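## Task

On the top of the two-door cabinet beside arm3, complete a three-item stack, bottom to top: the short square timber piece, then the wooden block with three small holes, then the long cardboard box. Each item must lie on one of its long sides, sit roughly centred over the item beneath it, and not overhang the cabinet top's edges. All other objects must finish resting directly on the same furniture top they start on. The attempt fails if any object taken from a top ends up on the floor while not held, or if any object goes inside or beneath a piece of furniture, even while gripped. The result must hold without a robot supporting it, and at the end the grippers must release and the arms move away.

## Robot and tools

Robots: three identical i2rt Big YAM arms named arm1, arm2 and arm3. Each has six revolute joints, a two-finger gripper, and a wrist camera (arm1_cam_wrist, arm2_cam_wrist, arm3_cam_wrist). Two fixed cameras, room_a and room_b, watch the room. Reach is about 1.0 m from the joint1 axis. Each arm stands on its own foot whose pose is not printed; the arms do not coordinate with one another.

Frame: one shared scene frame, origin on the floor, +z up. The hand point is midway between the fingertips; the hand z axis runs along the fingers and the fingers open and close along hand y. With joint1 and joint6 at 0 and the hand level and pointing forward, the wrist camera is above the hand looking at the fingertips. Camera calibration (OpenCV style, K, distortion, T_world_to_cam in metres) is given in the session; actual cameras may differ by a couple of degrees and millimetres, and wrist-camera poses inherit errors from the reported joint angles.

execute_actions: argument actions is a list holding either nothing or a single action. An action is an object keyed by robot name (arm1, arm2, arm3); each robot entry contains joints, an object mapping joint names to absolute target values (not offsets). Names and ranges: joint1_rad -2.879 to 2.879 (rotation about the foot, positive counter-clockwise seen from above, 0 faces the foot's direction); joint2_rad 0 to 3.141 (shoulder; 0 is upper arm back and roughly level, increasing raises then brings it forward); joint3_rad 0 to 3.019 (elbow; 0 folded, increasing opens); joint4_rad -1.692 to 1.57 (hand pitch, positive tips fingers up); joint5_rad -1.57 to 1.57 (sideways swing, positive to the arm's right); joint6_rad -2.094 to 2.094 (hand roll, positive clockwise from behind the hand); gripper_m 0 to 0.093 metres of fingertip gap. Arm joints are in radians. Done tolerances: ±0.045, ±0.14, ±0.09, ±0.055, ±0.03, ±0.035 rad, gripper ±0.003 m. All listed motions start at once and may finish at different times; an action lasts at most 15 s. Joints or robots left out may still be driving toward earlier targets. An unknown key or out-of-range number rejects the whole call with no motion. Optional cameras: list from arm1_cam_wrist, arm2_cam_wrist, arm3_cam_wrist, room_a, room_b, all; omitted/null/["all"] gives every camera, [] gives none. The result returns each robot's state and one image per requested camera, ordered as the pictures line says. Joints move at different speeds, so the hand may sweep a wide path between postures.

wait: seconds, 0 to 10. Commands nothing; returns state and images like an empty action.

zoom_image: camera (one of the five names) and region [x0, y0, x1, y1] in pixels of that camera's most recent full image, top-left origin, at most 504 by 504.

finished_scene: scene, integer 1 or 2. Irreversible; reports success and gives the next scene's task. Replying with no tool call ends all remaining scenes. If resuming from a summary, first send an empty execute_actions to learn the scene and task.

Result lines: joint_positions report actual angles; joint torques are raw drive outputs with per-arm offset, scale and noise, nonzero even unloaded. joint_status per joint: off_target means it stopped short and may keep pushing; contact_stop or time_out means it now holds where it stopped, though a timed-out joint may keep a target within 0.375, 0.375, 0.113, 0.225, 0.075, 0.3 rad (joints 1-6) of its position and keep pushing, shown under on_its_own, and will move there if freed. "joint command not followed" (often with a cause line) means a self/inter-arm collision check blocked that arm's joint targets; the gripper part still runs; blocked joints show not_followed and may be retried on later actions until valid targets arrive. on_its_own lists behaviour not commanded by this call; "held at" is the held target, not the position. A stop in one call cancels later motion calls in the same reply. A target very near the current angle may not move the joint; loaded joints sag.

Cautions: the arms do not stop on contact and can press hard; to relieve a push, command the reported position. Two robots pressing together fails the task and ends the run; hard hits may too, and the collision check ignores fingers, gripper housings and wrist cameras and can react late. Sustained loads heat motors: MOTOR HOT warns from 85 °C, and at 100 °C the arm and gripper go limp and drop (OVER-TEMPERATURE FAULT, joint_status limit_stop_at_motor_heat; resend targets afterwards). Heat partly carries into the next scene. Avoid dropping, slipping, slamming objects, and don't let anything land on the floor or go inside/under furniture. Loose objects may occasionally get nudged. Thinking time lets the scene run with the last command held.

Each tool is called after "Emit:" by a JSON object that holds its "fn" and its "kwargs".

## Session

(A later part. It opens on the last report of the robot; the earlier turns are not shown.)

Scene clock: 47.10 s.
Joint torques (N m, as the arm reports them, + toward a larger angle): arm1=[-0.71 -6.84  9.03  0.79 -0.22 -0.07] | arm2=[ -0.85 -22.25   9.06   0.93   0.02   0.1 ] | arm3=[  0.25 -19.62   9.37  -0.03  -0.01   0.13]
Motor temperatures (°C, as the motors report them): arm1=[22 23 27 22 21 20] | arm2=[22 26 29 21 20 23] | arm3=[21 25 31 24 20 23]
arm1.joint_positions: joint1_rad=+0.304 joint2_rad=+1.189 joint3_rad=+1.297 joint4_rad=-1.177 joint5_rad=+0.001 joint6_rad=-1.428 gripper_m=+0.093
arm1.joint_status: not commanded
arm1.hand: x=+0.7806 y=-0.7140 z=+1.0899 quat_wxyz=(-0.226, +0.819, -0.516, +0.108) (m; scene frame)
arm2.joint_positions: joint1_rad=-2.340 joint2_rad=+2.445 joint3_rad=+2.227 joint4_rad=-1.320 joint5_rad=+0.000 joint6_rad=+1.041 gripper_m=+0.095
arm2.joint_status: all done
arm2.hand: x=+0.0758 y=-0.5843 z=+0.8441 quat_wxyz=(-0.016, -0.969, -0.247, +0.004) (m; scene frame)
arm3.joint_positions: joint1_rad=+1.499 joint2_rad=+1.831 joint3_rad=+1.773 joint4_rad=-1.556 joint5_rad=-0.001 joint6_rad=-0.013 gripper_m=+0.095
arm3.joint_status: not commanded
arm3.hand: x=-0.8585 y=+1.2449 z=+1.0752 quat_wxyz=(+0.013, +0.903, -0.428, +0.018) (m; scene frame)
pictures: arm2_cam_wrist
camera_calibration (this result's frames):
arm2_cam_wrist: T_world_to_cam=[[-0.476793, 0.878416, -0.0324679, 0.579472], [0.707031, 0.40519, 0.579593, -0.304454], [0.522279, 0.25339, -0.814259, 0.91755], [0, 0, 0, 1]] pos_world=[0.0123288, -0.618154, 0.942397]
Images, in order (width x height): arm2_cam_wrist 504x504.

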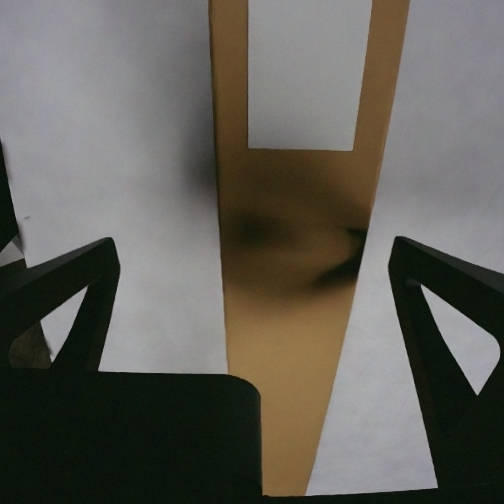

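Lower with j3 (tilts fingers inward too).

Emit:
{"fn": "execute_actions", "kwargs": {"actions": [{"arm2":{"joints":{"joint3_rad":2.165,"joint4_rad":-1.30}}}], "cameras": []}}

Emit:
{"fn": "execute_actions", "kwargs": {"actions": [{"arm2":{"joints":{"gripper_m":0.02}}}], "cameras": ["arm2_cam_wrist"]}}

Scene clock: 48.70 s.
Joint torques (N m, as the arm reports them, + toward a larger angle): arm1=[-0.54 -6.86  8.98  0.76 -0.22 -0.07] | arm2=[ -0.8  -21.99   8.89   0.72   0.02   0.1 ] | arm3=[  0.26 -19.63   9.34   0.    -0.01   0.13]
Motor temperatures (°C, as the motors report them): arm1=[22 23 28 22 21 20] | arm2=[22 27 29 21 20 23] | arm3=[21 25 31 24 20 23]
arm1.joint_positions: joint1_rad=+0.304 joint2_rad=+1.189 joint3_rad=+1.297 joint4_rad=-1.177 joint5_rad=+0.001 joint6_rad=-1.428 gripper_m=+0.093
arm1.joint_status: not commanded
arm1.hand: x=+0.7806 y=-0.7140 z=+1.0899 quat_wxyz=(-0.226, +0.819, -0.516, +0.108) (m; scene frame)
arm2.joint_positions: joint1_rad=-2.340 joint2_rad=+2.447 joint3_rad=+2.160 joint4_rad=-1.308 joint5_rad=+0.000 joint6_rad=+1.041 gripper_m=+0.095
arm2.joint_status: all done
arm2.hand: x=+0.0764 y=-0.5644 z=+0.8182 quat_wxyz=(+0.011, -0.969, -0.247, -0.003) (m; scene frame)
arm3.joint_positions: joint1_rad=+1.499 joint2_rad=+1.831 joint3_rad=+1.773 joint4_rad=-1.556 joint5_rad=-0.001 joint6_rad=-0.013 gripper_m=+0.095
arm3.joint_status: not commanded
arm3.hand: x=-0.8585 y=+1.2449 z=+1.0752 quat_wxyz=(+0.013, +0.903, -0.428, +0.018) (m; scene frame)
pictures: none
No camera images: the call's "cameras" was empty. Leave "cameras" out to get every camera's image.

Scene clock: 49.37 s.
Joint torques (N m, as the arm reports them, + toward a larger angle): arm1=[-0.68 -6.77  9.    0.76 -0.23 -0.07] | arm2=[ -0.83 -22.24   8.88   0.75   0.02   0.08] | arm3=[  0.27 -19.62   9.33   0.    -0.02   0.12]
Motor temperatures (°C, as the motors report them): arm1=[22 23 28 22 21 20] | arm2=[22 27 29 21 20 23] | arm3=[21 25 31 24 20 23]
arm1.joint_positions: joint1_rad=+0.304 joint2_rad=+1.189 joint3_rad=+1.297 joint4_rad=-1.177 joint5_rad=+0.001 joint6_rad=-1.428 gripper_m=+0.093
arm1.joint_status: not commanded
arm1.hand: x=+0.7806 y=-0.7140 z=+1.0899 quat_wxyz=(-0.226, +0.819, -0.516, +0.108) (m; scene frame)
arm2.joint_positions: joint1_rad=-2.340 joint2_rad=+2.447 joint3_rad=+2.160 joint4_rad=-1.307 joint5_rad=+0.000 joint6_rad=+1.043 gripper_m=+0.050
arm2.joint_status: gripper_m off_target (ended at +0.050, target +0.020)
arm2.hand: x=+0.0764 y=-0.5646 z=+0.8182 quat_wxyz=(+0.011, -0.969, -0.246, -0.003) (m; scene frame)
arm3.joint_positions: joint1_rad=+1.499 joint2_rad=+1.831 joint3_rad=+1.773 joint4_rad=-1.556 joint5_rad=-0.001 joint6_rad=-0.013 gripper_m=+0.095
arm3.joint_status: not commanded
arm3.hand: x=-0.8585 y=+1.2449 z=+1.0752 quat_wxyz=(+0.013, +0.903, -0.428, +0.018) (m; scene frame)
pictures: arm2_cam_wrist
camera_calibration (this result's frames):
arm2_cam_wrist: T_world_to_cam=[[-0.475105, 0.879795, 0.0153676, 0.523086], [0.706799, 0.371165, 0.602223, -0.335532], [0.524129, 0.296981, -0.79818, 0.90243], [0, 0, 0, 1]] pos_world=[0.0126849, -0.603676, 0.914328]
Images, in order (width x height): arm2_cam_wrist 504x504.

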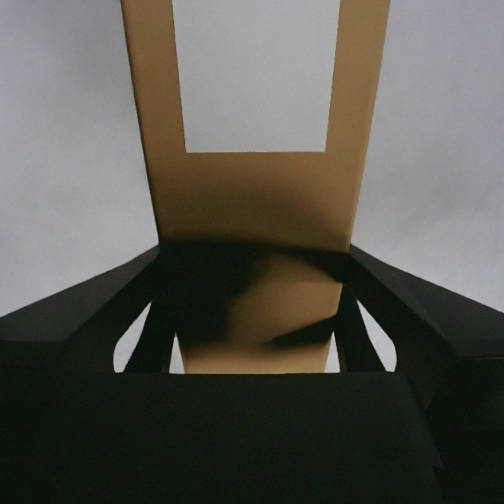

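Emit:
{"fn": "execute_actions", "kwargs": {"actions": [{"arm2":{"joints":{"joint2_rad":2.15,"joint3_rad":2.1,"joint4_rad":-1.52}}}], "cameras": []}}

Emit:
{"fn": "execute_actions", "kwargs": {"actions": [{"arm1":{"joints":{"joint1_rad":-1.0}},"arm2":{"joints":{"joint1_rad":0.865,"joint6_rad":-0.86}}}], "cameras": []}}

Emit:
{"fn": "execute_actions", "kwargs": {"actions": [{"arm2":{"joints":{"joint2_rad":2.3,"joint3_rad":1.66,"joint4_rad":-0.93}}}], "cameras": ["arm2_cam_wrist","room_a","room_b"]}}

Scene clock: 55.77 s.
Joint torques (N m, as the arm reports them, + toward a larger angle): arm1=[-0.55 -6.77  9.03  0.78 -0.23 -0.06] | arm2=[ -0.83 -19.32  10.37   0.22  -0.09   0.08] | arm3=[  0.16 -19.83   9.35  -0.01  -0.01   0.12]
Motor temperatures (°C, as the motors report them): arm1=[22 23 28 22 21 20] | arm2=[22 27 28 21 20 23] | arm3=[21 25 31 24 20 23]
arm1.joint_positions: joint1_rad=+0.304 joint2_rad=+1.189 joint3_rad=+1.297 joint4_rad=-1.177 joint5_rad=+0.001 joint6_rad=-1.428 gripper_m=+0.093
arm1.joint_status: not commanded
arm1.hand: x=+0.7806 y=-0.7140 z=+1.0899 quat_wxyz=(-0.226, +0.819, -0.516, +0.108) (m; scene frame)
arm2.joint_positions: joint1_rad=-2.340 joint2_rad=+2.129 joint3_rad=+2.082 joint4_rad=-1.512 joint5_rad=+0.003 joint6_rad=+1.043 gripper_m=+0.050
arm2.joint_status: all done
arm2.hand: x=+0.0775 y=-0.5119 z=+1.0034 quat_wxyz=(-0.005, -0.969, -0.246, +0.003) (m; scene frame)
arm3.joint_positions: joint1_rad=+1.499 joint2_rad=+1.831 joint3_rad=+1.773 joint4_rad=-1.556 joint5_rad=-0.001 joint6_rad=-0.013 gripper_m=+0.095
arm3.joint_status: not commanded
arm3.hand: x=-0.8585 y=+1.2449 z=+1.0752 quat_wxyz=(+0.013, +0.903, -0.428, +0.018) (m; scene frame)
pictures: none
No camera images: the call's "cameras" was empty. Leave "cameras" out to get every camera's image.

Scene clock: 58.70 s.
Joint torques (N m, as the arm reports them, + toward a larger angle): arm1=[-0.55 -6.59  9.01  0.79 -0.23 -0.07] | arm2=[ -0.32 -20.92  10.37   0.2   -0.07  -0.12] | arm3=[  0.25 -19.59   9.33  -0.03  -0.01   0.12]
Motor temperatures (°C, as the motors report them): arm1=[22 23 28 22 21 20] | arm2=[22 27 28 21 20 23] | arm3=[21 25 31 24 20 23]
arm1.joint_positions: joint1_rad=-0.995 joint2_rad=+1.189 joint3_rad=+1.297 joint4_rad=-1.177 joint5_rad=+0.000 joint6_rad=-1.428 gripper_m=+0.093
arm1.joint_status: all done
arm1.hand: x=+0.7468 y=-1.2474 z=+1.0936 quat_wxyz=(-0.122, +0.339, -0.906, +0.223) (m; scene frame)
arm2.joint_positions: joint1_rad=+0.868 joint2_rad=+2.146 joint3_rad=+2.082 joint4_rad=-1.512 joint5_rad=-0.002 joint6_rad=-0.848 gripper_m=+0.050
arm2.joint_status: all done
arm2.hand: x=+0.0738 y=+0.8162 z=+0.9914 quat_wxyz=(+0.003, +0.942, -0.337, +0.001) (m; scene frame)
arm3.joint_positions: joint1_rad=+1.499 joint2_rad=+1.831 joint3_rad=+1.773 joint4_rad=-1.556 joint5_rad=-0.001 joint6_rad=-0.013 gripper_m=+0.095
arm3.joint_status: not commanded
arm3.hand: x=-0.8585 y=+1.2449 z=+1.0752 quat_wxyz=(+0.013, +0.903, -0.428, +0.018) (m; scene frame)
pictures: none
No camera images: the call's "cameras" was empty. Leave "cameras" out to get every camera's image.

Scene clock: 59.97 s.
Joint torques (N m, as the arm reports them, + toward a larger angle): arm1=[-0.62 -6.67  9.06  0.77 -0.23 -0.07] | arm2=[ -0.43 -22.93   8.69   0.75  -0.07  -0.12] | arm3=[  0.26 -19.7    9.32  -0.01  -0.01   0.12]
Motor temperatures (°C, as the motors report them): arm1=[22 23 28 22 21 20] | arm2=[22 28 28 21 20 23] | arm3=[21 25 31 24 20 23]
arm1.joint_positions: joint1_rad=-0.995 joint2_rad=+1.189 joint3_rad=+1.297 joint4_rad=-1.177 joint5_rad=+0.000 joint6_rad=-1.428 gripper_m=+0.093
arm1.joint_status: not commanded
arm1.hand: x=+0.7468 y=-1.2474 z=+1.0936 quat_wxyz=(-0.122, +0.339, -0.906, +0.223) (m; scene frame)
arm2.joint_positions: joint1_rad=+0.868 joint2_rad=+2.329 joint3_rad=+1.635 joint4_rad=-0.940 joint5_rad=-0.002 joint6_rad=-0.848 gripper_m=+0.050
arm2.joint_status: all done
arm2.hand: x=+0.0758 y=+0.7612 z=+0.7197 quat_wxyz=(+0.030, +0.941, -0.336, +0.011) (m; scene frame)
arm3.joint_positions: joint1_rad=+1.499 joint2_rad=+1.831 joint3_rad=+1.773 joint4_rad=-1.556 joint5_rad=-0.001 joint6_rad=-0.013 gripper_m=+0.095
arm3.joint_status: not commanded
arm3.hand: x=-0.8585 y=+1.2449 z=+1.0752 quat_wxyz=(+0.013, +0.903, -0.428, +0.018) (m; scene frame)
pictures: arm2_cam_wrist, room_a, room_b
camera_calibration (this result's frames):
arm2_cam_wrist: T_world_to_cam=[[0.636054, 0.769854, -0.0525295, -0.59381], [0.622301, -0.471512, 0.624834, -0.13638], [0.456263, -0.430118, -0.778988, 0.975202], [0, 0, 0, 1]] pos_world=[0.0176168, 0.812294, 0.813694]
Images, in order (width x height): arm2_cam_wrist 504x504, room_a 504x504, room_b 504x504.

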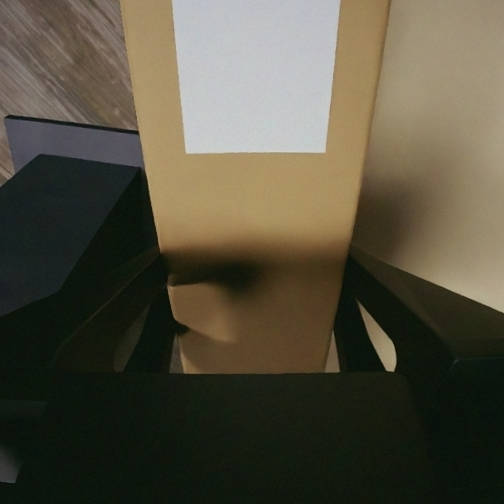

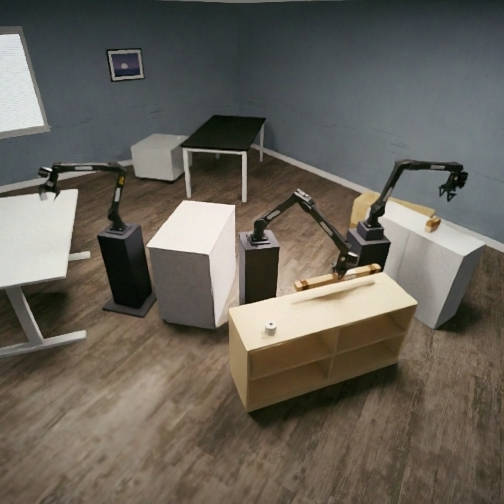

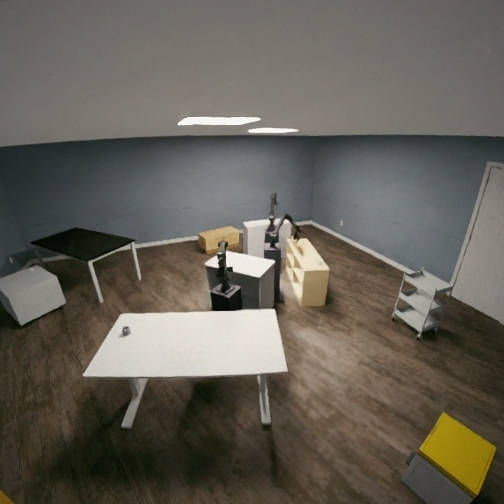

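Emit:
{"fn": "execute_actions", "kwargs": {"actions": [{"arm2":{"joints":{"joint1_rad":0.73,"joint2_rad":2.46,"joint3_rad":1.99,"joint4_rad":-1.045}}}], "cameras": ["arm2_cam_wrist","room_a"]}}

Emit:
{"fn": "zoom_image", "kwargs": {"camera": "room_a", "region": [230, 230, 430, 350]}}

Scene clock: 62.83 s.
Joint torques (N m, as the arm reports them, + toward a larger angle): arm1=[-0.58 -6.73  9.01  0.79 -0.23 -0.07] | arm2=[ -0.15 -22.13  11.11   0.24  -0.13  -0.11] | arm3=[  0.33 -19.62   9.34  -0.04  -0.01   0.13]
Motor temperatures (°C, as the motors report them): arm1=[22 23 28 22 21 20] | arm2=[22 28 28 21 20 23] | arm3=[21 25 31 24 20 23]
arm1.joint_positions: joint1_rad=-0.995 joint2_rad=+1.189 joint3_rad=+1.297 joint4_rad=-1.177 joint5_rad=+0.000 joint6_rad=-1.428 gripper_m=+0.093
arm1.joint_status: not commanded
arm1.hand: x=+0.7468 y=-1.2474 z=+1.0936 quat_wxyz=(-0.122, +0.339, -0.906, +0.223) (m; scene frame)
arm2.joint_positions: joint1_rad=+0.728 joint2_rad=+2.450 joint3_rad=+1.949 joint4_rad=-1.037 joint5_rad=+0.000 joint6_rad=-0.848 gripper_m=+0.050
arm2.joint_status: all done
arm2.hand: x=+0.1707 y=+0.8482 z=+0.7413 quat_wxyz=(-0.016, +0.916, -0.401, -0.005) (m; scene frame)
arm3.joint_positions: joint1_rad=+1.499 joint2_rad=+1.831 joint3_rad=+1.773 joint4_rad=-1.556 joint5_rad=-0.001 joint6_rad=-0.013 gripper_m=+0.095
arm3.joint_status: not commanded
arm3.hand: x=-0.8585 y=+1.2449 z=+1.0752 quat_wxyz=(+0.013, +0.903, -0.428, +0.018) (m; scene frame)
pictures: arm2_cam_wrist, room_a
camera_calibration (this result's frames):
arm2_cam_wrist: T_world_to_cam=[[0.736908, 0.675684, 0.020411, -0.711377], [0.543968, -0.610643, 0.575512, 0.000121268], [0.401328, -0.412997, -0.817539, 1.00957], [0, 0, 0, 1]] pos_world=[0.118983, 0.897691, 0.839817]
Images, in order (width x height): arm2_cam_wrist 504x504, room_a 504x504.

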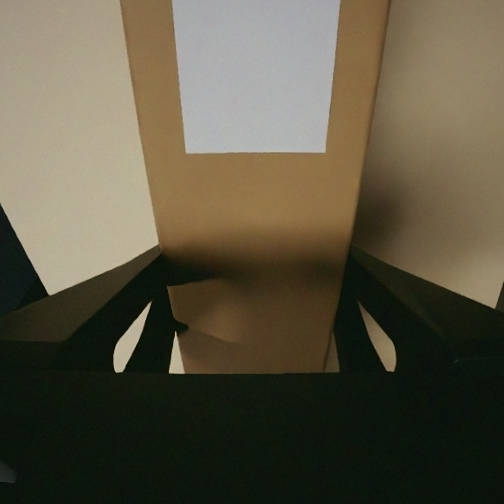

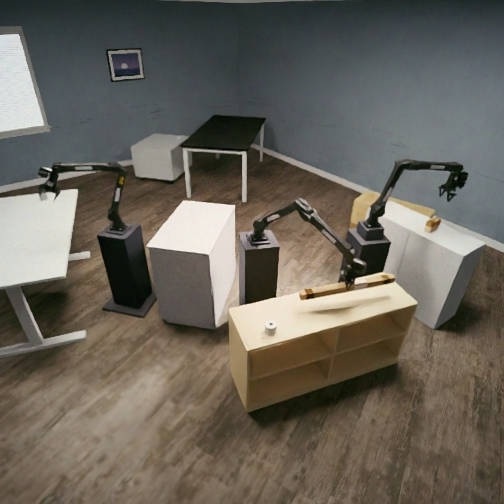

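Region (230, 230, 430, 350) of room_a's 504x504 image, scaled by 2.520, with more detail than that image has; it fills the top 302 rows of this view, and the rest is white.

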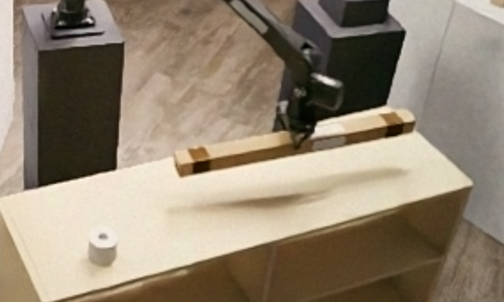

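Emit:
{"fn": "execute_actions", "kwargs": {"actions": [{"arm2":{"joints":{"joint2_rad":2.56,"joint4_rad":-0.96}}}], "cameras": ["room_a"]}}

Emit:
{"fn": "zoom_image", "kwargs": {"camera": "room_a", "region": [230, 230, 430, 350]}}

Scene clock: 65.33 s.
Joint torques (N m, as the arm reports them, + toward a larger angle): arm1=[-0.53 -6.67  9.    0.79 -0.23 -0.07] | arm2=[ -0.1  -22.93  10.01   0.83  -0.14  -0.11] | arm3=[  0.28 -19.68   9.37  -0.01  -0.01   0.13]
Motor temperatures (°C, as the motors report them): arm1=[22 23 28 22 21 20] | arm2=[22 28 29 21 20 23] | arm3=[21 25 31 24 20 23]
arm1.joint_positions: joint1_rad=-0.995 joint2_rad=+1.189 joint3_rad=+1.297 joint4_rad=-1.177 joint5_rad=+0.000 joint6_rad=-1.428 gripper_m=+0.093
arm1.joint_status: not commanded
arm1.hand: x=+0.7468 y=-1.2474 z=+1.0936 quat_wxyz=(-0.122, +0.339, -0.906, +0.223) (m; scene frame)
arm2.joint_positions: joint1_rad=+0.728 joint2_rad=+2.559 joint3_rad=+1.955 joint4_rad=-0.968 joint5_rad=+0.000 joint6_rad=-0.848 gripper_m=+0.050
arm2.joint_status: all done
arm2.hand: x=+0.1696 y=+0.8377 z=+0.6702 quat_wxyz=(+0.001, +0.916, -0.401, +0.000) (m; scene frame)
arm3.joint_positions: joint1_rad=+1.499 joint2_rad=+1.831 joint3_rad=+1.773 joint4_rad=-1.556 joint5_rad=-0.001 joint6_rad=-0.013 gripper_m=+0.095
arm3.joint_status: not commanded
arm3.hand: x=-0.8585 y=+1.2449 z=+1.0752 quat_wxyz=(+0.013, +0.903, -0.428, +0.018) (m; scene frame)
pictures: room_a
Images, in order (width x height): room_a 504x504.

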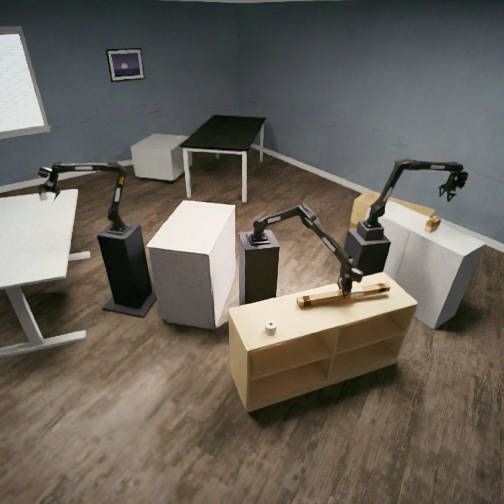

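Region (230, 230, 430, 350) of room_a's 504x504 image, scaled by 2.520, with more detail than that image has; it fills the top 302 rows of this view, and the rest is white.

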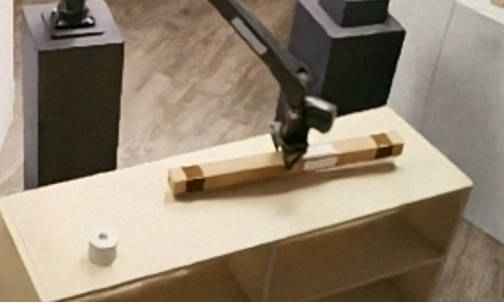

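Emit:
{"fn": "execute_actions", "kwargs": {"actions": [{"arm2":{"joints":{"joint2_rad":2.6,"joint4_rad":-0.92}}}], "cameras": ["room_a","arm2_cam_wrist"]}}

Emit:
{"fn": "zoom_image", "kwargs": {"camera": "room_a", "region": [230, 230, 430, 350]}}

Scene clock: 67.07 s.
Joint torques (N m, as the arm reports them, + toward a larger angle): arm1=[-0.5  -6.56  9.01  0.79 -0.23 -0.06] | arm2=[ -0.16 -20.91   9.96   0.94  -0.18  -0.11] | arm3=[  0.26 -19.68   9.37  -0.03  -0.01   0.13]
Motor temperatures (°C, as the motors report them): arm1=[22 23 28 22 21 20] | arm2=[22 28 29 21 20 23] | arm3=[21 25 32 24 20 23]
arm1.joint_positions: joint1_rad=-0.995 joint2_rad=+1.189 joint3_rad=+1.297 joint4_rad=-1.177 joint5_rad=+0.000 joint6_rad=-1.428 gripper_m=+0.093
arm1.joint_status: not commanded
arm1.hand: x=+0.7468 y=-1.2474 z=+1.0936 quat_wxyz=(-0.122, +0.339, -0.906, +0.223) (m; scene frame)
arm2.joint_positions: joint1_rad=+0.728 joint2_rad=+2.571 joint3_rad=+1.955 joint4_rad=-0.931 joint5_rad=+0.001 joint6_rad=-0.849 gripper_m=+0.050
arm2.joint_status: all done
arm2.hand: x=+0.1703 y=+0.8429 z=+0.6618 quat_wxyz=(-0.011, +0.916, -0.401, -0.003) (m; scene frame)
arm3.joint_positions: joint1_rad=+1.499 joint2_rad=+1.831 joint3_rad=+1.773 joint4_rad=-1.556 joint5_rad=-0.001 joint6_rad=-0.013 gripper_m=+0.095
arm3.joint_status: not commanded
arm3.hand: x=-0.8585 y=+1.2449 z=+1.0752 quat_wxyz=(+0.013, +0.903, -0.428, +0.018) (m; scene frame)
pictures: arm2_cam_wrist, room_a
camera_calibration (this result's frames):
arm2_cam_wrist: T_world_to_cam=[[0.73667, 0.676106, 0.0140403, -0.701996], [0.544085, -0.604897, 0.58144, 0.0339746], [0.401608, -0.42069, -0.813468, 0.946323], [0, 0, 0, 1]] pos_world=[0.118604, 0.893284, 0.759906]
Images, in order (width x height): arm2_cam_wrist 504x504, room_a 504x504.

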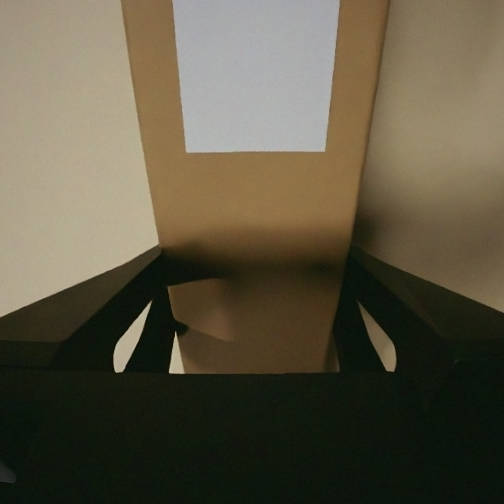

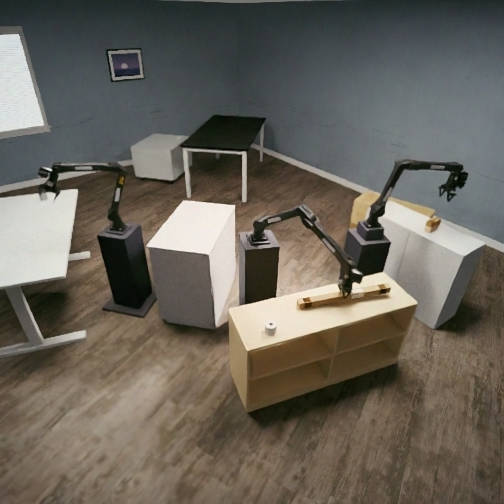

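Region (230, 230, 430, 350) of room_a's 504x504 image, scaled by 2.520, with more detail than that image has; it fills the top 302 rows of this view, and the rest is white.

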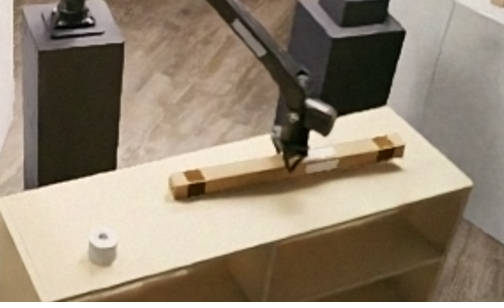

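Emit:
{"fn": "execute_actions", "kwargs": {"actions": [{"arm2":{"joints":{"gripper_m":0.093}},"arm3":{"joints":{"joint1_rad":0.3,"joint2_rad":1.5,"joint3_rad":1.5,"joint6_rad":0.9}}}], "cameras": []}}

Emit:
{"fn": "execute_actions", "kwargs": {"actions": [{"arm2":{"joints":{"joint2_rad":2.35,"joint4_rad":-1.17}}}], "cameras": []}}

Emit:
{"fn": "execute_actions", "kwargs": {"actions": [{"arm2":{"joints":{"joint1_rad":-1.2,"joint2_rad":1.3,"joint3_rad":1.3}},"arm3":{"joints":{"joint1_rad":-0.69}}}], "cameras": []}}

Emit:
{"fn": "execute_actions", "kwargs": {"actions": [{"arm3":{"joints":{"joint2_rad":2.375,"joint3_rad":1.9,"joint4_rad":-1.04}}}], "cameras": ["arm3_cam_wrist"]}}

Scene clock: 71.93 s.
Joint torques (N m, as the arm reports them, + toward a larger angle): arm1=[-0.6  -6.78  9.03  0.79 -0.22 -0.07] | arm2=[ -0.15 -20.81  10.     0.92  -0.18  -0.11] | arm3=[  0.37 -12.72   7.36   0.02   0.04   0.14]
Motor temperatures (°C, as the motors report them): arm1=[22 23 28 22 21 20] | arm2=[22 28 29 21 20 23] | arm3=[21 25 31 24 20 23]
arm1.joint_positions: joint1_rad=-0.995 joint2_rad=+1.189 joint3_rad=+1.297 joint4_rad=-1.177 joint5_rad=+0.000 joint6_rad=-1.428 gripper_m=+0.093
arm1.joint_status: not commanded
arm1.hand: x=+0.7468 y=-1.2474 z=+1.0936 quat_wxyz=(-0.122, +0.339, -0.906, +0.223) (m; scene frame)
arm2.joint_positions: joint1_rad=+0.728 joint2_rad=+2.571 joint3_rad=+1.955 joint4_rad=-0.931 joint5_rad=+0.001 joint6_rad=-0.849 gripper_m=+0.093
arm2.joint_status: all done
arm2.hand: x=+0.1703 y=+0.8429 z=+0.6618 quat_wxyz=(-0.011, +0.916, -0.401, -0.003) (m; scene frame)
arm3.joint_positions: joint1_rad=+0.294 joint2_rad=+1.508 joint3_rad=+1.504 joint4_rad=-1.557 joint5_rad=+0.000 joint6_rad=+0.884 gripper_m=+0.095
arm3.joint_status: all done
arm3.hand: x=-0.2837 y=+1.1979 z=+1.1265 quat_wxyz=(+0.000, +0.077, -0.997, -0.002) (m; scene frame)
pictures: none
No camera images: the call's "cameras" was empty. Leave "cameras" out to get every camera's image.

Scene clock: 73.13 s.
Joint torques (N m, as the arm reports them, + toward a larger angle): arm1=[-0.61 -6.68  9.02  0.81 -0.23 -0.08] | arm2=[ -0.13 -20.81   9.85   0.28  -0.18  -0.1 ] | arm3=[  0.5  -12.79   7.41   0.04   0.04   0.15]
Motor temperatures (°C, as the motors report them): arm1=[22 23 28 22 21 20] | arm2=[22 28 29 21 20 23] | arm3=[21 25 31 24 20 23]
arm1.joint_positions: joint1_rad=-0.995 joint2_rad=+1.189 joint3_rad=+1.297 joint4_rad=-1.177 joint5_rad=+0.000 joint6_rad=-1.428 gripper_m=+0.093
arm1.joint_status: not commanded
arm1.hand: x=+0.7468 y=-1.2474 z=+1.0936 quat_wxyz=(-0.122, +0.339, -0.906, +0.223) (m; scene frame)
arm2.joint_positions: joint1_rad=+0.728 joint2_rad=+2.326 joint3_rad=+1.972 joint4_rad=-1.162 joint5_rad=+0.001 joint6_rad=-0.849 gripper_m=+0.093
arm2.joint_status: all done
arm2.hand: x=+0.1710 y=+0.8508 z=+0.8324 quat_wxyz=(-0.026, +0.916, -0.401, -0.008) (m; scene frame)
arm3.joint_positions: joint1_rad=+0.294 joint2_rad=+1.508 joint3_rad=+1.504 joint4_rad=-1.557 joint5_rad=+0.000 joint6_rad=+0.885 gripper_m=+0.095
arm3.joint_status: not commanded
arm3.hand: x=-0.2837 y=+1.1979 z=+1.1265 quat_wxyz=(+0.000, +0.077, -0.997, -0.002) (m; scene frame)
pictures: none
No camera images: the call's "cameras" was empty. Leave "cameras" out to get every camera's image.

Scene clock: 75.13 s.
Joint torques (N m, as the arm reports them, + toward a larger angle): arm1=[-0.6  -6.62  9.03  0.81 -0.24 -0.05] | arm2=[ -0.06 -10.71   9.54   0.85  -0.19  -0.08] | arm3=[  0.35 -12.65   7.39   0.07   0.03   0.14]
Motor temperatures (°C, as the motors report them): arm1=[22 23 28 22 21 20] | arm2=[22 28 29 21 20 23] | arm3=[21 25 31 24 20 23]
arm1.joint_positions: joint1_rad=-0.995 joint2_rad=+1.189 joint3_rad=+1.297 joint4_rad=-1.177 joint5_rad=+0.000 joint6_rad=-1.428 gripper_m=+0.093
arm1.joint_status: not commanded
arm1.hand: x=+0.7468 y=-1.2474 z=+1.0936 quat_wxyz=(-0.122, +0.339, -0.906, +0.223) (m; scene frame)
arm2.joint_positions: joint1_rad=-1.202 joint2_rad=+1.306 joint3_rad=+1.302 joint4_rad=-1.163 joint5_rad=+0.002 joint6_rad=-0.849 gripper_m=+0.093
arm2.joint_status: all done
arm2.hand: x=+0.5154 y=-0.0569 z=+1.1376 quat_wxyz=(-0.159, +0.188, -0.961, +0.123) (m; scene frame)
arm3.joint_positions: joint1_rad=-0.694 joint2_rad=+1.508 joint3_rad=+1.504 joint4_rad=-1.557 joint5_rad=+0.000 joint6_rad=+0.886 gripper_m=+0.095
arm3.joint_status: all done
arm3.hand: x=-0.0630 y=+0.8324 z=+1.1272 quat_wxyz=(-0.003, -0.406, -0.914, +0.001) (m; scene frame)
pictures: none
No camera images: the call's "cameras" was empty. Leave "cameras" out to get every camera's image.

Scene clock: 76.77 s.
Joint torques (N m, as the arm reports them, + toward a larger angle): arm1=[-0.56 -6.54  8.99  0.78 -0.23 -0.08] | arm2=[ -0.09 -10.68   9.55   0.84  -0.2   -0.08] | arm3=[  0.17 -25.23   8.47   0.99   0.04   0.13]
Motor temperatures (°C, as the motors report them): arm1=[22 23 28 22 21 20] | arm2=[22 28 29 21 20 23] | arm3=[21 25 31 24 20 23]
arm1.joint_positions: joint1_rad=-0.995 joint2_rad=+1.189 joint3_rad=+1.297 joint4_rad=-1.177 joint5_rad=+0.000 joint6_rad=-1.428 gripper_m=+0.093
arm1.joint_status: not commanded
arm1.hand: x=+0.7468 y=-1.2474 z=+1.0936 quat_wxyz=(-0.122, +0.339, -0.906, +0.223) (m; scene frame)
arm2.joint_positions: joint1_rad=-1.202 joint2_rad=+1.306 joint3_rad=+1.302 joint4_rad=-1.163 joint5_rad=+0.002 joint6_rad=-0.849 gripper_m=+0.093
arm2.joint_status: not commanded
arm2.hand: x=+0.5154 y=-0.0569 z=+1.1376 quat_wxyz=(-0.159, +0.188, -0.961, +0.123) (m; scene frame)
arm3.joint_positions: joint1_rad=-0.694 joint2_rad=+2.413 joint3_rad=+1.869 joint4_rad=-1.054 joint5_rad=+0.000 joint6_rad=+0.886 gripper_m=+0.095
arm3.joint_status: all done
arm3.hand: x=+0.1546 y=+0.8416 z=+0.7497 quat_wxyz=(+0.013, -0.406, -0.914, +0.009) (m; scene frame)
pictures: arm3_cam_wrist
camera_calibration (this result's frames):
arm3_cam_wrist: T_world_to_cam=[[-0.748721, -0.662141, 0.0313907, 0.65038], [-0.51271, 0.608466, 0.60572, -0.87871], [-0.420173, 0.437422, -0.795058, 0.418918], [0, 0, 0, 1]] pos_world=[0.212448, 0.782065, 0.844901]
Images, in order (width x height): arm3_cam_wrist 504x504.

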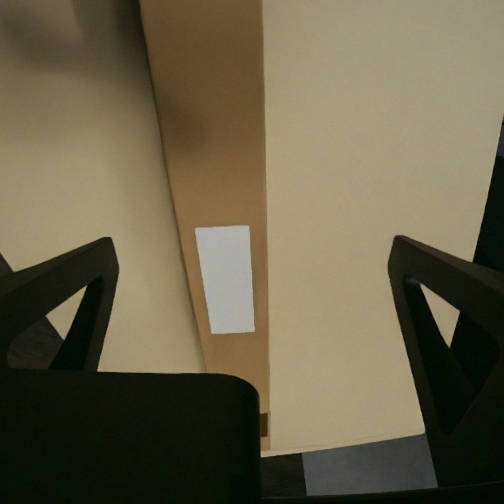

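Emit:
{"fn": "execute_actions", "kwargs": {"actions": [{"arm3":{"joints":{"joint2_rad":2.575,"joint3_rad":2.0,"joint4_rad":-0.91}}}], "cameras": ["arm3_cam_wrist"]}}

Scene clock: 79.43 s.
Joint torques (N m, as the arm reports them, + toward a larger angle): arm1=[-0.55 -6.6   9.    0.79 -0.23 -0.06] | arm2=[ -0.02 -10.69   9.55   0.85  -0.2   -0.08] | arm3=[  0.25 -23.97   8.14   1.07   0.04   0.13]
Motor temperatures (°C, as the motors report them): arm1=[22 23 28 22 21 20] | arm2=[22 27 29 21 20 23] | arm3=[21 26 31 24 20 23]
arm1.joint_positions: joint1_rad=-0.995 joint2_rad=+1.189 joint3_rad=+1.297 joint4_rad=-1.177 joint5_rad=+0.000 joint6_rad=-1.428 gripper_m=+0.093
arm1.joint_status: not commanded
arm1.hand: x=+0.7468 y=-1.2474 z=+1.0936 quat_wxyz=(-0.122, +0.339, -0.906, +0.223) (m; scene frame)
arm2.joint_positions: joint1_rad=-1.202 joint2_rad=+1.306 joint3_rad=+1.302 joint4_rad=-1.163 joint5_rad=+0.002 joint6_rad=-0.849 gripper_m=+0.093
arm2.joint_status: not commanded
arm2.hand: x=+0.5154 y=-0.0569 z=+1.1376 quat_wxyz=(-0.159, +0.188, -0.961, +0.123) (m; scene frame)
arm3.joint_positions: joint1_rad=-0.694 joint2_rad=+2.590 joint3_rad=+1.971 joint4_rad=-0.922 joint5_rad=+0.000 joint6_rad=+0.886 gripper_m=+0.095
arm3.joint_status: all done
arm3.hand: x=+0.1826 y=+0.8426 z=+0.6644 quat_wxyz=(-0.012, -0.406, -0.914, -0.003) (m; scene frame)
pictures: arm3_cam_wrist
camera_calibration (this result's frames):
arm3_cam_wrist: T_world_to_cam=[[-0.749071, -0.662361, -0.0130244, 0.704516], [-0.546457, 0.606641, 0.577384, -0.786771], [-0.374536, 0.439619, -0.816369, 0.366466], [0, 0, 0, 1]] pos_world=[0.23505, 0.782826, 0.762616]
Images, in order (width x height): arm3_cam_wrist 504x504.

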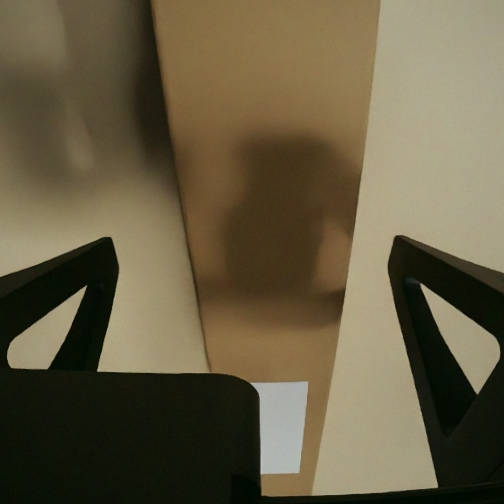

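Emit:
{"fn": "execute_actions", "kwargs": {"actions": [{"arm3":{"joints":{"joint3_rad":1.935}}}], "cameras": []}}

Emit:
{"fn": "execute_actions", "kwargs": {"actions": [{"arm3":{"joints":{"gripper_m":0.02}}}], "cameras": ["arm3_cam_wrist"]}}

Scene clock: 81.00 s.
Joint torques (N m, as the arm reports them, + toward a larger angle): arm1=[-0.59 -6.73  9.02  0.79 -0.23 -0.07] | arm2=[ -0.11 -10.7    9.53   0.84  -0.2   -0.08] | arm3=[  0.16 -24.29   6.04   0.96   0.04   0.13]
Motor temperatures (°C, as the motors report them): arm1=[22 23 28 22 21 20] | arm2=[22 27 29 21 20 23] | arm3=[21 26 31 24 20 23]
arm1.joint_positions: joint1_rad=-0.995 joint2_rad=+1.189 joint3_rad=+1.297 joint4_rad=-1.177 joint5_rad=+0.000 joint6_rad=-1.428 gripper_m=+0.093
arm1.joint_status: not commanded
arm1.hand: x=+0.7468 y=-1.2474 z=+1.0936 quat_wxyz=(-0.122, +0.339, -0.906, +0.223) (m; scene frame)
arm2.joint_positions: joint1_rad=-1.202 joint2_rad=+1.306 joint3_rad=+1.302 joint4_rad=-1.163 joint5_rad=+0.002 joint6_rad=-0.849 gripper_m=+0.093
arm2.joint_status: not commanded
arm2.hand: x=+0.5154 y=-0.0569 z=+1.1376 quat_wxyz=(-0.159, +0.188, -0.961, +0.123) (m; scene frame)
arm3.joint_positions: joint1_rad=-0.694 joint2_rad=+2.590 joint3_rad=+1.933 joint4_rad=-0.921 joint5_rad=+0.000 joint6_rad=+0.886 gripper_m=+0.095
arm3.joint_status: all done
arm3.hand: x=+0.1646 y=+0.8417 z=+0.6527 quat_wxyz=(+0.005, -0.406, -0.914, +0.005) (m; scene frame)
pictures: none
No camera images: the call's "cameras" was empty. Leave "cameras" out to get every camera's image.

Scene clock: 81.67 s.
Joint torques (N m, as the arm reports them, + toward a larger angle): arm1=[-0.59 -6.55  9.04  0.78 -0.23 -0.08] | arm2=[ -0.12 -10.76   9.54   0.84  -0.2   -0.08] | arm3=[  0.21 -24.41   6.11   0.95   0.04   0.07]
Motor temperatures (°C, as the motors report them): arm1=[22 23 28 22 21 20] | arm2=[22 27 29 21 20 23] | arm3=[21 26 31 24 20 23]
arm1.joint_positions: joint1_rad=-0.995 joint2_rad=+1.189 joint3_rad=+1.297 joint4_rad=-1.177 joint5_rad=+0.000 joint6_rad=-1.428 gripper_m=+0.093
arm1.joint_status: not commanded
arm1.hand: x=+0.7468 y=-1.2474 z=+1.0936 quat_wxyz=(-0.122, +0.339, -0.906, +0.223) (m; scene frame)
arm2.joint_positions: joint1_rad=-1.202 joint2_rad=+1.306 joint3_rad=+1.302 joint4_rad=-1.163 joint5_rad=+0.002 joint6_rad=-0.849 gripper_m=+0.093
arm2.joint_status: not commanded
arm2.hand: x=+0.5154 y=-0.0569 z=+1.1376 quat_wxyz=(-0.159, +0.188, -0.961, +0.123) (m; scene frame)
arm3.joint_positions: joint1_rad=-0.694 joint2_rad=+2.590 joint3_rad=+1.933 joint4_rad=-0.921 joint5_rad=+0.000 joint6_rad=+0.892 gripper_m=+0.049
arm3.joint_status: gripper_m off_target (ended at +0.049, target +0.020)
arm3.hand: x=+0.1647 y=+0.8417 z=+0.6527 quat_wxyz=(+0.004, -0.408, -0.913, +0.005) (m; scene frame)
pictures: arm3_cam_wrist
camera_calibration (this result's frames):
arm3_cam_wrist: T_world_to_cam=[[-0.752651, -0.65822, 0.0162126, 0.668339], [-0.521205, 0.610664, 0.596183, -0.809034], [-0.40232, 0.440268, -0.802685, 0.345718], [0, 0, 0, 1]] pos_world=[0.220443, 0.781753, 0.749]
Images, in order (width x height): arm3_cam_wrist 504x504.

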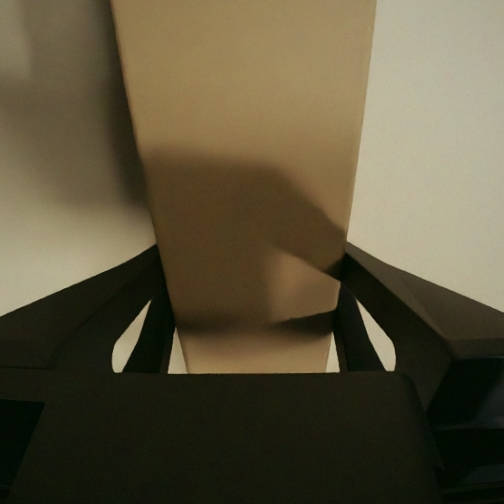

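Emit:
{"fn": "execute_actions", "kwargs": {"actions": [{"arm3":{"joints":{"joint2_rad":1.98,"joint3_rad":1.95,"joint4_rad":-1.5}}}], "cameras": []}}

Emit:
{"fn": "execute_actions", "kwargs": {"actions": [{"arm3":{"joints":{"joint1_rad":1.566,"joint6_rad":1.205}}}], "cameras": []}}

Emit:
{"fn": "execute_actions", "kwargs": {"actions": [{"arm3":{"joints":{"joint2_rad":1.92,"joint3_rad":1.54,"joint4_rad":-1.155}}}], "cameras": ["arm3_cam_wrist","room_a"]}}

Emit:
{"fn": "zoom_image", "kwargs": {"camera": "room_a", "region": [344, 170, 504, 270]}}

Scene clock: 87.77 s.
Joint torques (N m, as the arm reports them, + toward a larger angle): arm1=[-0.59 -6.54  9.01  0.78 -0.23 -0.07] | arm2=[ -0.1  -10.69   9.54   0.84  -0.19  -0.08] | arm3=[  0.23 -19.84   8.61   0.1    0.04   0.07]
Motor temperatures (°C, as the motors report them): arm1=[22 23 28 22 21 20] | arm2=[22 26 29 21 20 23] | arm3=[21 26 30 24 20 23]
arm1.joint_positions: joint1_rad=-0.995 joint2_rad=+1.189 joint3_rad=+1.297 joint4_rad=-1.177 joint5_rad=+0.000 joint6_rad=-1.428 gripper_m=+0.093
arm1.joint_status: not commanded
arm1.hand: x=+0.7468 y=-1.2474 z=+1.0936 quat_wxyz=(-0.122, +0.339, -0.906, +0.223) (m; scene frame)
arm2.joint_positions: joint1_rad=-1.202 joint2_rad=+1.306 joint3_rad=+1.302 joint4_rad=-1.163 joint5_rad=+0.002 joint6_rad=-0.849 gripper_m=+0.093
arm2.joint_status: not commanded
arm2.hand: x=+0.5154 y=-0.0569 z=+1.1376 quat_wxyz=(-0.159, +0.188, -0.961, +0.123) (m; scene frame)
arm3.joint_positions: joint1_rad=-0.694 joint2_rad=+1.987 joint3_rad=+1.937 joint4_rad=-1.487 joint5_rad=+0.000 joint6_rad=+0.892 gripper_m=+0.049
arm3.joint_status: all done
arm3.hand: x=+0.1130 y=+0.8409 z=+1.0453 quat_wxyz=(-0.014, -0.408, -0.913, -0.004) (m; scene frame)
pictures: none
No camera images: the call's "cameras" was empty. Leave "cameras" out to get every camera's image.

Scene clock: 90.20 s.
Joint torques (N m, as the arm reports them, + toward a larger angle): arm1=[-0.57 -6.64  9.    0.79 -0.24 -0.07] | arm2=[ -0.18 -10.74   9.54   0.84  -0.2   -0.08] | arm3=[ -0.3  -19.94   8.5    0.07   0.1    0.14]
Motor temperatures (°C, as the motors report them): arm1=[22 23 28 22 21 20] | arm2=[22 26 29 21 20 23] | arm3=[21 26 31 24 20 23]
arm1.joint_positions: joint1_rad=-0.995 joint2_rad=+1.189 joint3_rad=+1.297 joint4_rad=-1.177 joint5_rad=+0.000 joint6_rad=-1.428 gripper_m=+0.093
arm1.joint_status: not commanded
arm1.hand: x=+0.7468 y=-1.2474 z=+1.0936 quat_wxyz=(-0.122, +0.339, -0.906, +0.223) (m; scene frame)
arm2.joint_positions: joint1_rad=-1.202 joint2_rad=+1.306 joint3_rad=+1.302 joint4_rad=-1.163 joint5_rad=+0.002 joint6_rad=-0.849 gripper_m=+0.093
arm2.joint_status: not commanded
arm2.hand: x=+0.5154 y=-0.0569 z=+1.1376 quat_wxyz=(-0.159, +0.188, -0.961, +0.123) (m; scene frame)
arm3.joint_positions: joint1_rad=+1.568 joint2_rad=+1.988 joint3_rad=+1.937 joint4_rad=-1.487 joint5_rad=-0.001 joint6_rad=+1.190 gripper_m=+0.049
arm3.joint_status: all done
arm3.hand: x=-0.9363 y=+1.2723 z=+1.0485 quat_wxyz=(+0.007, +0.532, -0.847, -0.016) (m; scene frame)
pictures: none
No camera images: the call's "cameras" was empty. Leave "cameras" out to get every camera's image.

Scene clock: 91.37 s.
Joint torques (N m, as the arm reports them, + toward a larger angle): arm1=[-0.79 -6.64  9.    0.77 -0.23 -0.07] | arm2=[ -0.15 -10.71   9.54   0.86  -0.2   -0.08] | arm3=[ -0.03 -19.     7.49   1.1    0.08   0.13]
Motor temperatures (°C, as the motors report them): arm1=[22 23 28 22 21 20] | arm2=[22 26 29 21 20 23] | arm3=[21 26 31 24 20 23]
arm1.joint_positions: joint1_rad=-0.995 joint2_rad=+1.189 joint3_rad=+1.297 joint4_rad=-1.177 joint5_rad=+0.000 joint6_rad=-1.428 gripper_m=+0.093
arm1.joint_status: not commanded
arm1.hand: x=+0.7468 y=-1.2474 z=+1.0936 quat_wxyz=(-0.122, +0.339, -0.906, +0.223) (m; scene frame)
arm2.joint_positions: joint1_rad=-1.202 joint2_rad=+1.306 joint3_rad=+1.302 joint4_rad=-1.163 joint5_rad=+0.002 joint6_rad=-0.849 gripper_m=+0.093
arm2.joint_status: not commanded
arm2.hand: x=+0.5154 y=-0.0569 z=+1.1376 quat_wxyz=(-0.159, +0.188, -0.961, +0.123) (m; scene frame)
arm3.joint_positions: joint1_rad=+1.568 joint2_rad=+1.937 joint3_rad=+1.532 joint4_rad=-1.171 joint5_rad=-0.001 joint6_rad=+1.190 gripper_m=+0.049
arm3.joint_status: all done
arm3.hand: x=-0.8990 y=+1.2303 z=+0.9277 quat_wxyz=(+0.004, +0.532, -0.847, +0.003) (m; scene frame)
pictures: arm3_cam_wrist, room_a
camera_calibration (this result's frames):
arm3_cam_wrist: T_world_to_cam=[[0.896245, -0.443529, 0.00522277, 1.3475], [-0.357356, -0.715039, 0.600845, 0.00925481], [-0.262758, -0.540371, -0.799348, 1.29628], [0, 0, 0, 1]] pos_world=[-0.863777, 1.30475, 1.02358]
Images, in order (width x height): arm3_cam_wrist 504x504, room_a 504x504.

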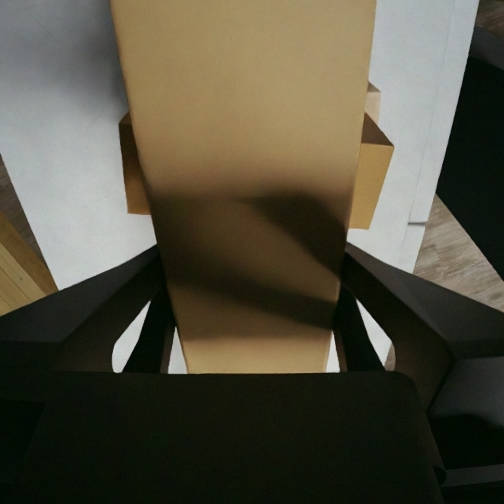

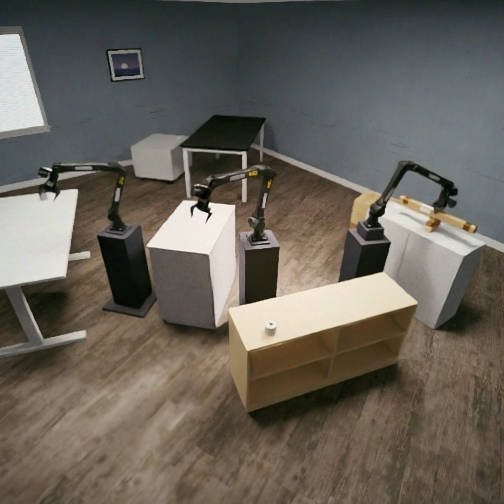

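Region (344, 170, 504, 270) of room_a's 504x504 image, scaled by 3.150, with more detail than that image has; it fills the top 315 rows of this view, and the rest is white.

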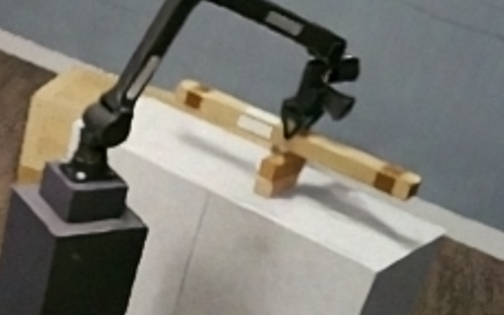

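Emit:
{"fn": "execute_actions", "kwargs": {"actions": [{"arm3":{"joints":{"joint2_rad":1.965,"joint3_rad":1.485,"joint4_rad":-1.045}}}], "cameras": ["arm3_cam_wrist","room_a"]}}

Emit:
{"fn": "zoom_image", "kwargs": {"camera": "room_a", "region": [344, 170, 504, 270]}}

Scene clock: 93.47 s.
Joint torques (N m, as the arm reports them, + toward a larger angle): arm1=[-0.6  -6.79  9.02  0.79 -0.23 -0.07] | arm2=[ -0.09 -10.69   9.54   0.84  -0.19  -0.08] | arm3=[ -0.16 -16.99   6.92   1.29   0.1    0.14]
Motor temperatures (°C, as the motors report them): arm1=[22 23 29 22 21 20] | arm2=[22 26 29 21 20 23] | arm3=[21 26 30 24 20 23]
arm1.joint_positions: joint1_rad=-0.995 joint2_rad=+1.189 joint3_rad=+1.297 joint4_rad=-1.177 joint5_rad=+0.000 joint6_rad=-1.428 gripper_m=+0.093
arm1.joint_status: not commanded
arm1.hand: x=+0.7468 y=-1.2474 z=+1.0936 quat_wxyz=(-0.122, +0.339, -0.906, +0.223) (m; scene frame)
arm2.joint_positions: joint1_rad=-1.202 joint2_rad=+1.306 joint3_rad=+1.302 joint4_rad=-1.163 joint5_rad=+0.002 joint6_rad=-0.849 gripper_m=+0.093
arm2.joint_status: not commanded
arm2.hand: x=+0.5154 y=-0.0569 z=+1.1376 quat_wxyz=(-0.159, +0.188, -0.961, +0.123) (m; scene frame)
arm3.joint_positions: joint1_rad=+1.568 joint2_rad=+1.958 joint3_rad=+1.484 joint4_rad=-1.064 joint5_rad=-0.001 joint6_rad=+1.191 gripper_m=+0.049
arm3.joint_status: all done
arm3.hand: x=-0.9023 y=+1.2338 z=+0.8998 quat_wxyz=(+0.007, +0.532, -0.847, -0.015) (m; scene frame)
pictures: arm3_cam_wrist, room_a
camera_calibration (this result's frames):
arm3_cam_wrist: T_world_to_cam=[[0.895644, -0.44377, -0.0298516, 1.38349], [-0.342814, -0.731534, 0.589352, 0.071114], [-0.283374, -0.517616, -0.807325, 1.23546], [0, 0, 0, 1]] pos_world=[-0.864635, 1.30546, 0.996802]
Images, in order (width x height): arm3_cam_wrist 504x504, room_a 504x504.

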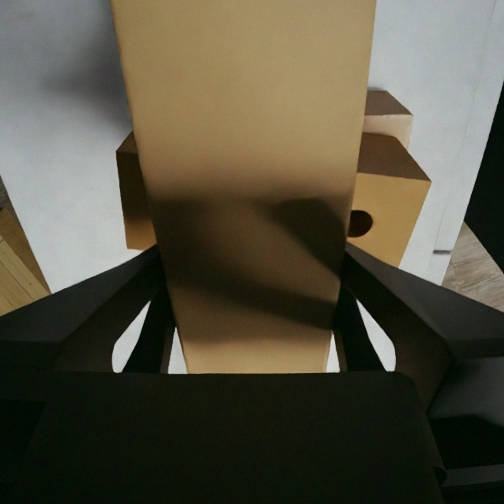

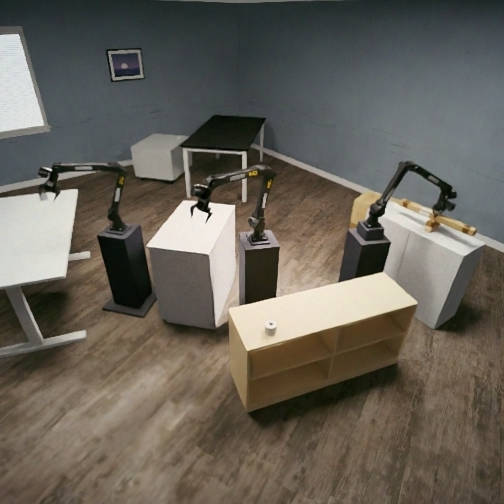

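Region (344, 170, 504, 270) of room_a's 504x504 image, scaled by 3.150, with more detail than that image has; it fills the top 315 rows of this view, and the rest is white.

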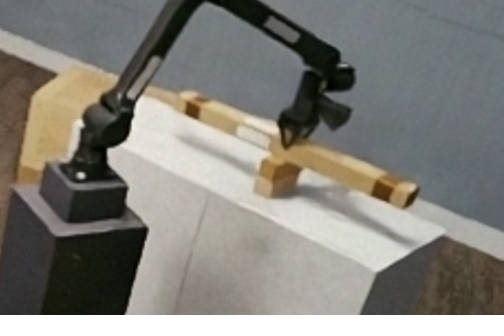

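Emit:
{"fn": "execute_actions", "kwargs": {"actions": [{"arm3":{"joints":{"joint2_rad":1.99}}}], "cameras": ["arm3_cam_wrist"]}}

Emit:
{"fn": "execute_actions", "kwargs": {"actions": [{"arm3":{"joints":{"gripper_m":0.06}}}], "cameras": ["arm3_cam_wrist","room_a"]}}

Emit:
{"fn": "zoom_image", "kwargs": {"camera": "room_a", "region": [344, 170, 504, 270]}}

Scene clock: 95.23 s.
Joint torques (N m, as the arm reports them, + toward a larger angle): arm1=[-0.61 -6.57  9.    0.78 -0.23 -0.08] | arm2=[ -0.12 -10.67   9.53   0.86  -0.19  -0.08] | arm3=[  0.05 -14.95   6.85   1.31   0.09   0.14]
Motor temperatures (°C, as the motors report them): arm1=[22 23 29 22 21 20] | arm2=[22 26 29 21 20 23] | arm3=[21 26 30 24 20 23]
arm1.joint_positions: joint1_rad=-0.995 joint2_rad=+1.189 joint3_rad=+1.297 joint4_rad=-1.177 joint5_rad=+0.000 joint6_rad=-1.428 gripper_m=+0.093
arm1.joint_status: not commanded
arm1.hand: x=+0.7468 y=-1.2474 z=+1.0936 quat_wxyz=(-0.122, +0.339, -0.906, +0.223) (m; scene frame)
arm2.joint_positions: joint1_rad=-1.202 joint2_rad=+1.306 joint3_rad=+1.302 joint4_rad=-1.163 joint5_rad=+0.002 joint6_rad=-0.849 gripper_m=+0.093
arm2.joint_status: not commanded
arm2.hand: x=+0.5154 y=-0.0569 z=+1.1376 quat_wxyz=(-0.159, +0.188, -0.961, +0.123) (m; scene frame)
arm3.joint_positions: joint1_rad=+1.568 joint2_rad=+1.958 joint3_rad=+1.484 joint4_rad=-1.064 joint5_rad=-0.001 joint6_rad=+1.191 gripper_m=+0.049
arm3.joint_status: all done
arm3.hand: x=-0.9023 y=+1.2337 z=+0.8996 quat_wxyz=(+0.007, +0.532, -0.847, -0.015) (m; scene frame)
pictures: arm3_cam_wrist
camera_calibration (this result's frames):
arm3_cam_wrist: T_world_to_cam=[[0.895652, -0.443775, -0.029496, 1.38314], [-0.342964, -0.731369, 0.589469, 0.0707819], [-0.283165, -0.517844, -0.807252, 1.23568], [0, 0, 0, 1]] pos_world=[-0.864637, 1.30546, 0.99658]
Images, in order (width x height): arm3_cam_wrist 504x504.

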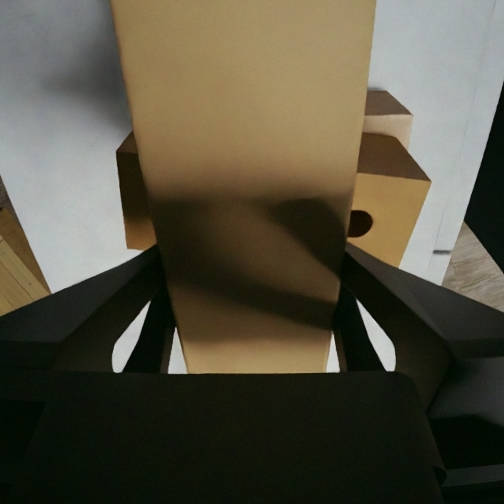

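Scene clock: 96.00 s.
Joint torques (N m, as the arm reports them, + toward a larger angle): arm1=[-0.48 -6.68  9.01  0.78 -0.23 -0.06] | arm2=[ -0.09 -10.76   9.53   0.84  -0.2   -0.08] | arm3=[  0.05 -16.72   6.77   1.15   0.09   0.13]
Motor temperatures (°C, as the motors report them): arm1=[22 23 29 22 21 20] | arm2=[22 26 29 21 20 23] | arm3=[21 26 30 24 20 23]
arm1.joint_positions: joint1_rad=-0.995 joint2_rad=+1.189 joint3_rad=+1.297 joint4_rad=-1.177 joint5_rad=+0.000 joint6_rad=-1.428 gripper_m=+0.093
arm1.joint_status: not commanded
arm1.hand: x=+0.7468 y=-1.2474 z=+1.0936 quat_wxyz=(-0.122, +0.339, -0.906, +0.223) (m; scene frame)
arm2.joint_positions: joint1_rad=-1.202 joint2_rad=+1.306 joint3_rad=+1.302 joint4_rad=-1.163 joint5_rad=+0.002 joint6_rad=-0.849 gripper_m=+0.093
arm2.joint_status: not commanded
arm2.hand: x=+0.5154 y=-0.0569 z=+1.1376 quat_wxyz=(-0.159, +0.188, -0.961, +0.123) (m; scene frame)
arm3.joint_positions: joint1_rad=+1.568 joint2_rad=+1.977 joint3_rad=+1.484 joint4_rad=-1.061 joint5_rad=-0.001 joint6_rad=+1.191 gripper_m=+0.060
arm3.joint_status: all done
arm3.hand: x=-0.9016 y=+1.2328 z=+0.8895 quat_wxyz=(+0.005, +0.532, -0.847, -0.007) (m; scene frame)
pictures: arm3_cam_wrist, room_a
camera_calibration (this result's frames):
arm3_cam_wrist: T_world_to_cam=[[0.895767, -0.444274, -0.0149129, 1.36951], [-0.349411, -0.724445, 0.594215, 0.0577538], [-0.274798, -0.527068, -0.804168, 1.24343], [0, 0, 0, 1]] pos_world=[-0.864892, 1.30565, 0.986028]
Images, in order (width x height): arm3_cam_wrist 504x504, room_a 504x504.

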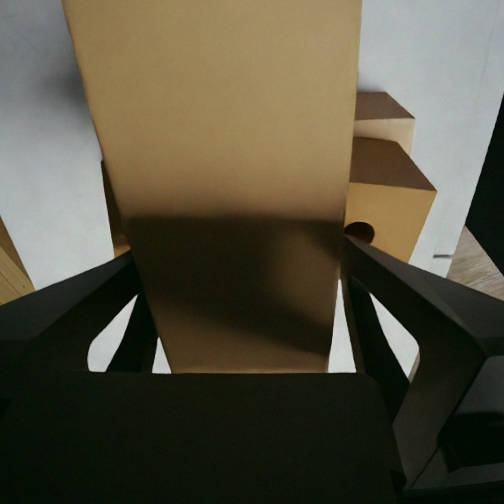

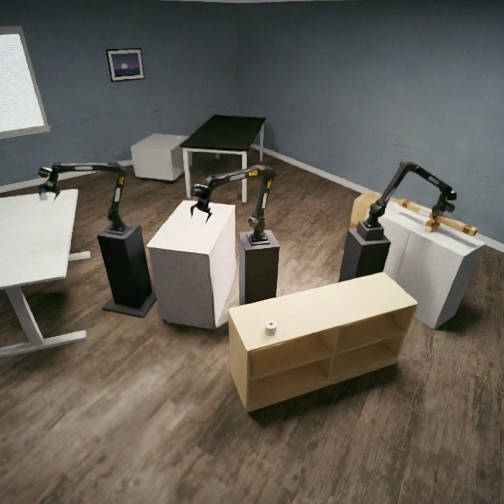

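Region (344, 170, 504, 270) of room_a's 504x504 image, scaled by 3.150, with more detail than that image has; it fills the top 315 rows of this view, and the rest is white.

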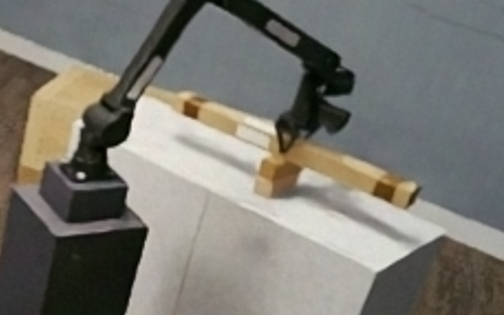

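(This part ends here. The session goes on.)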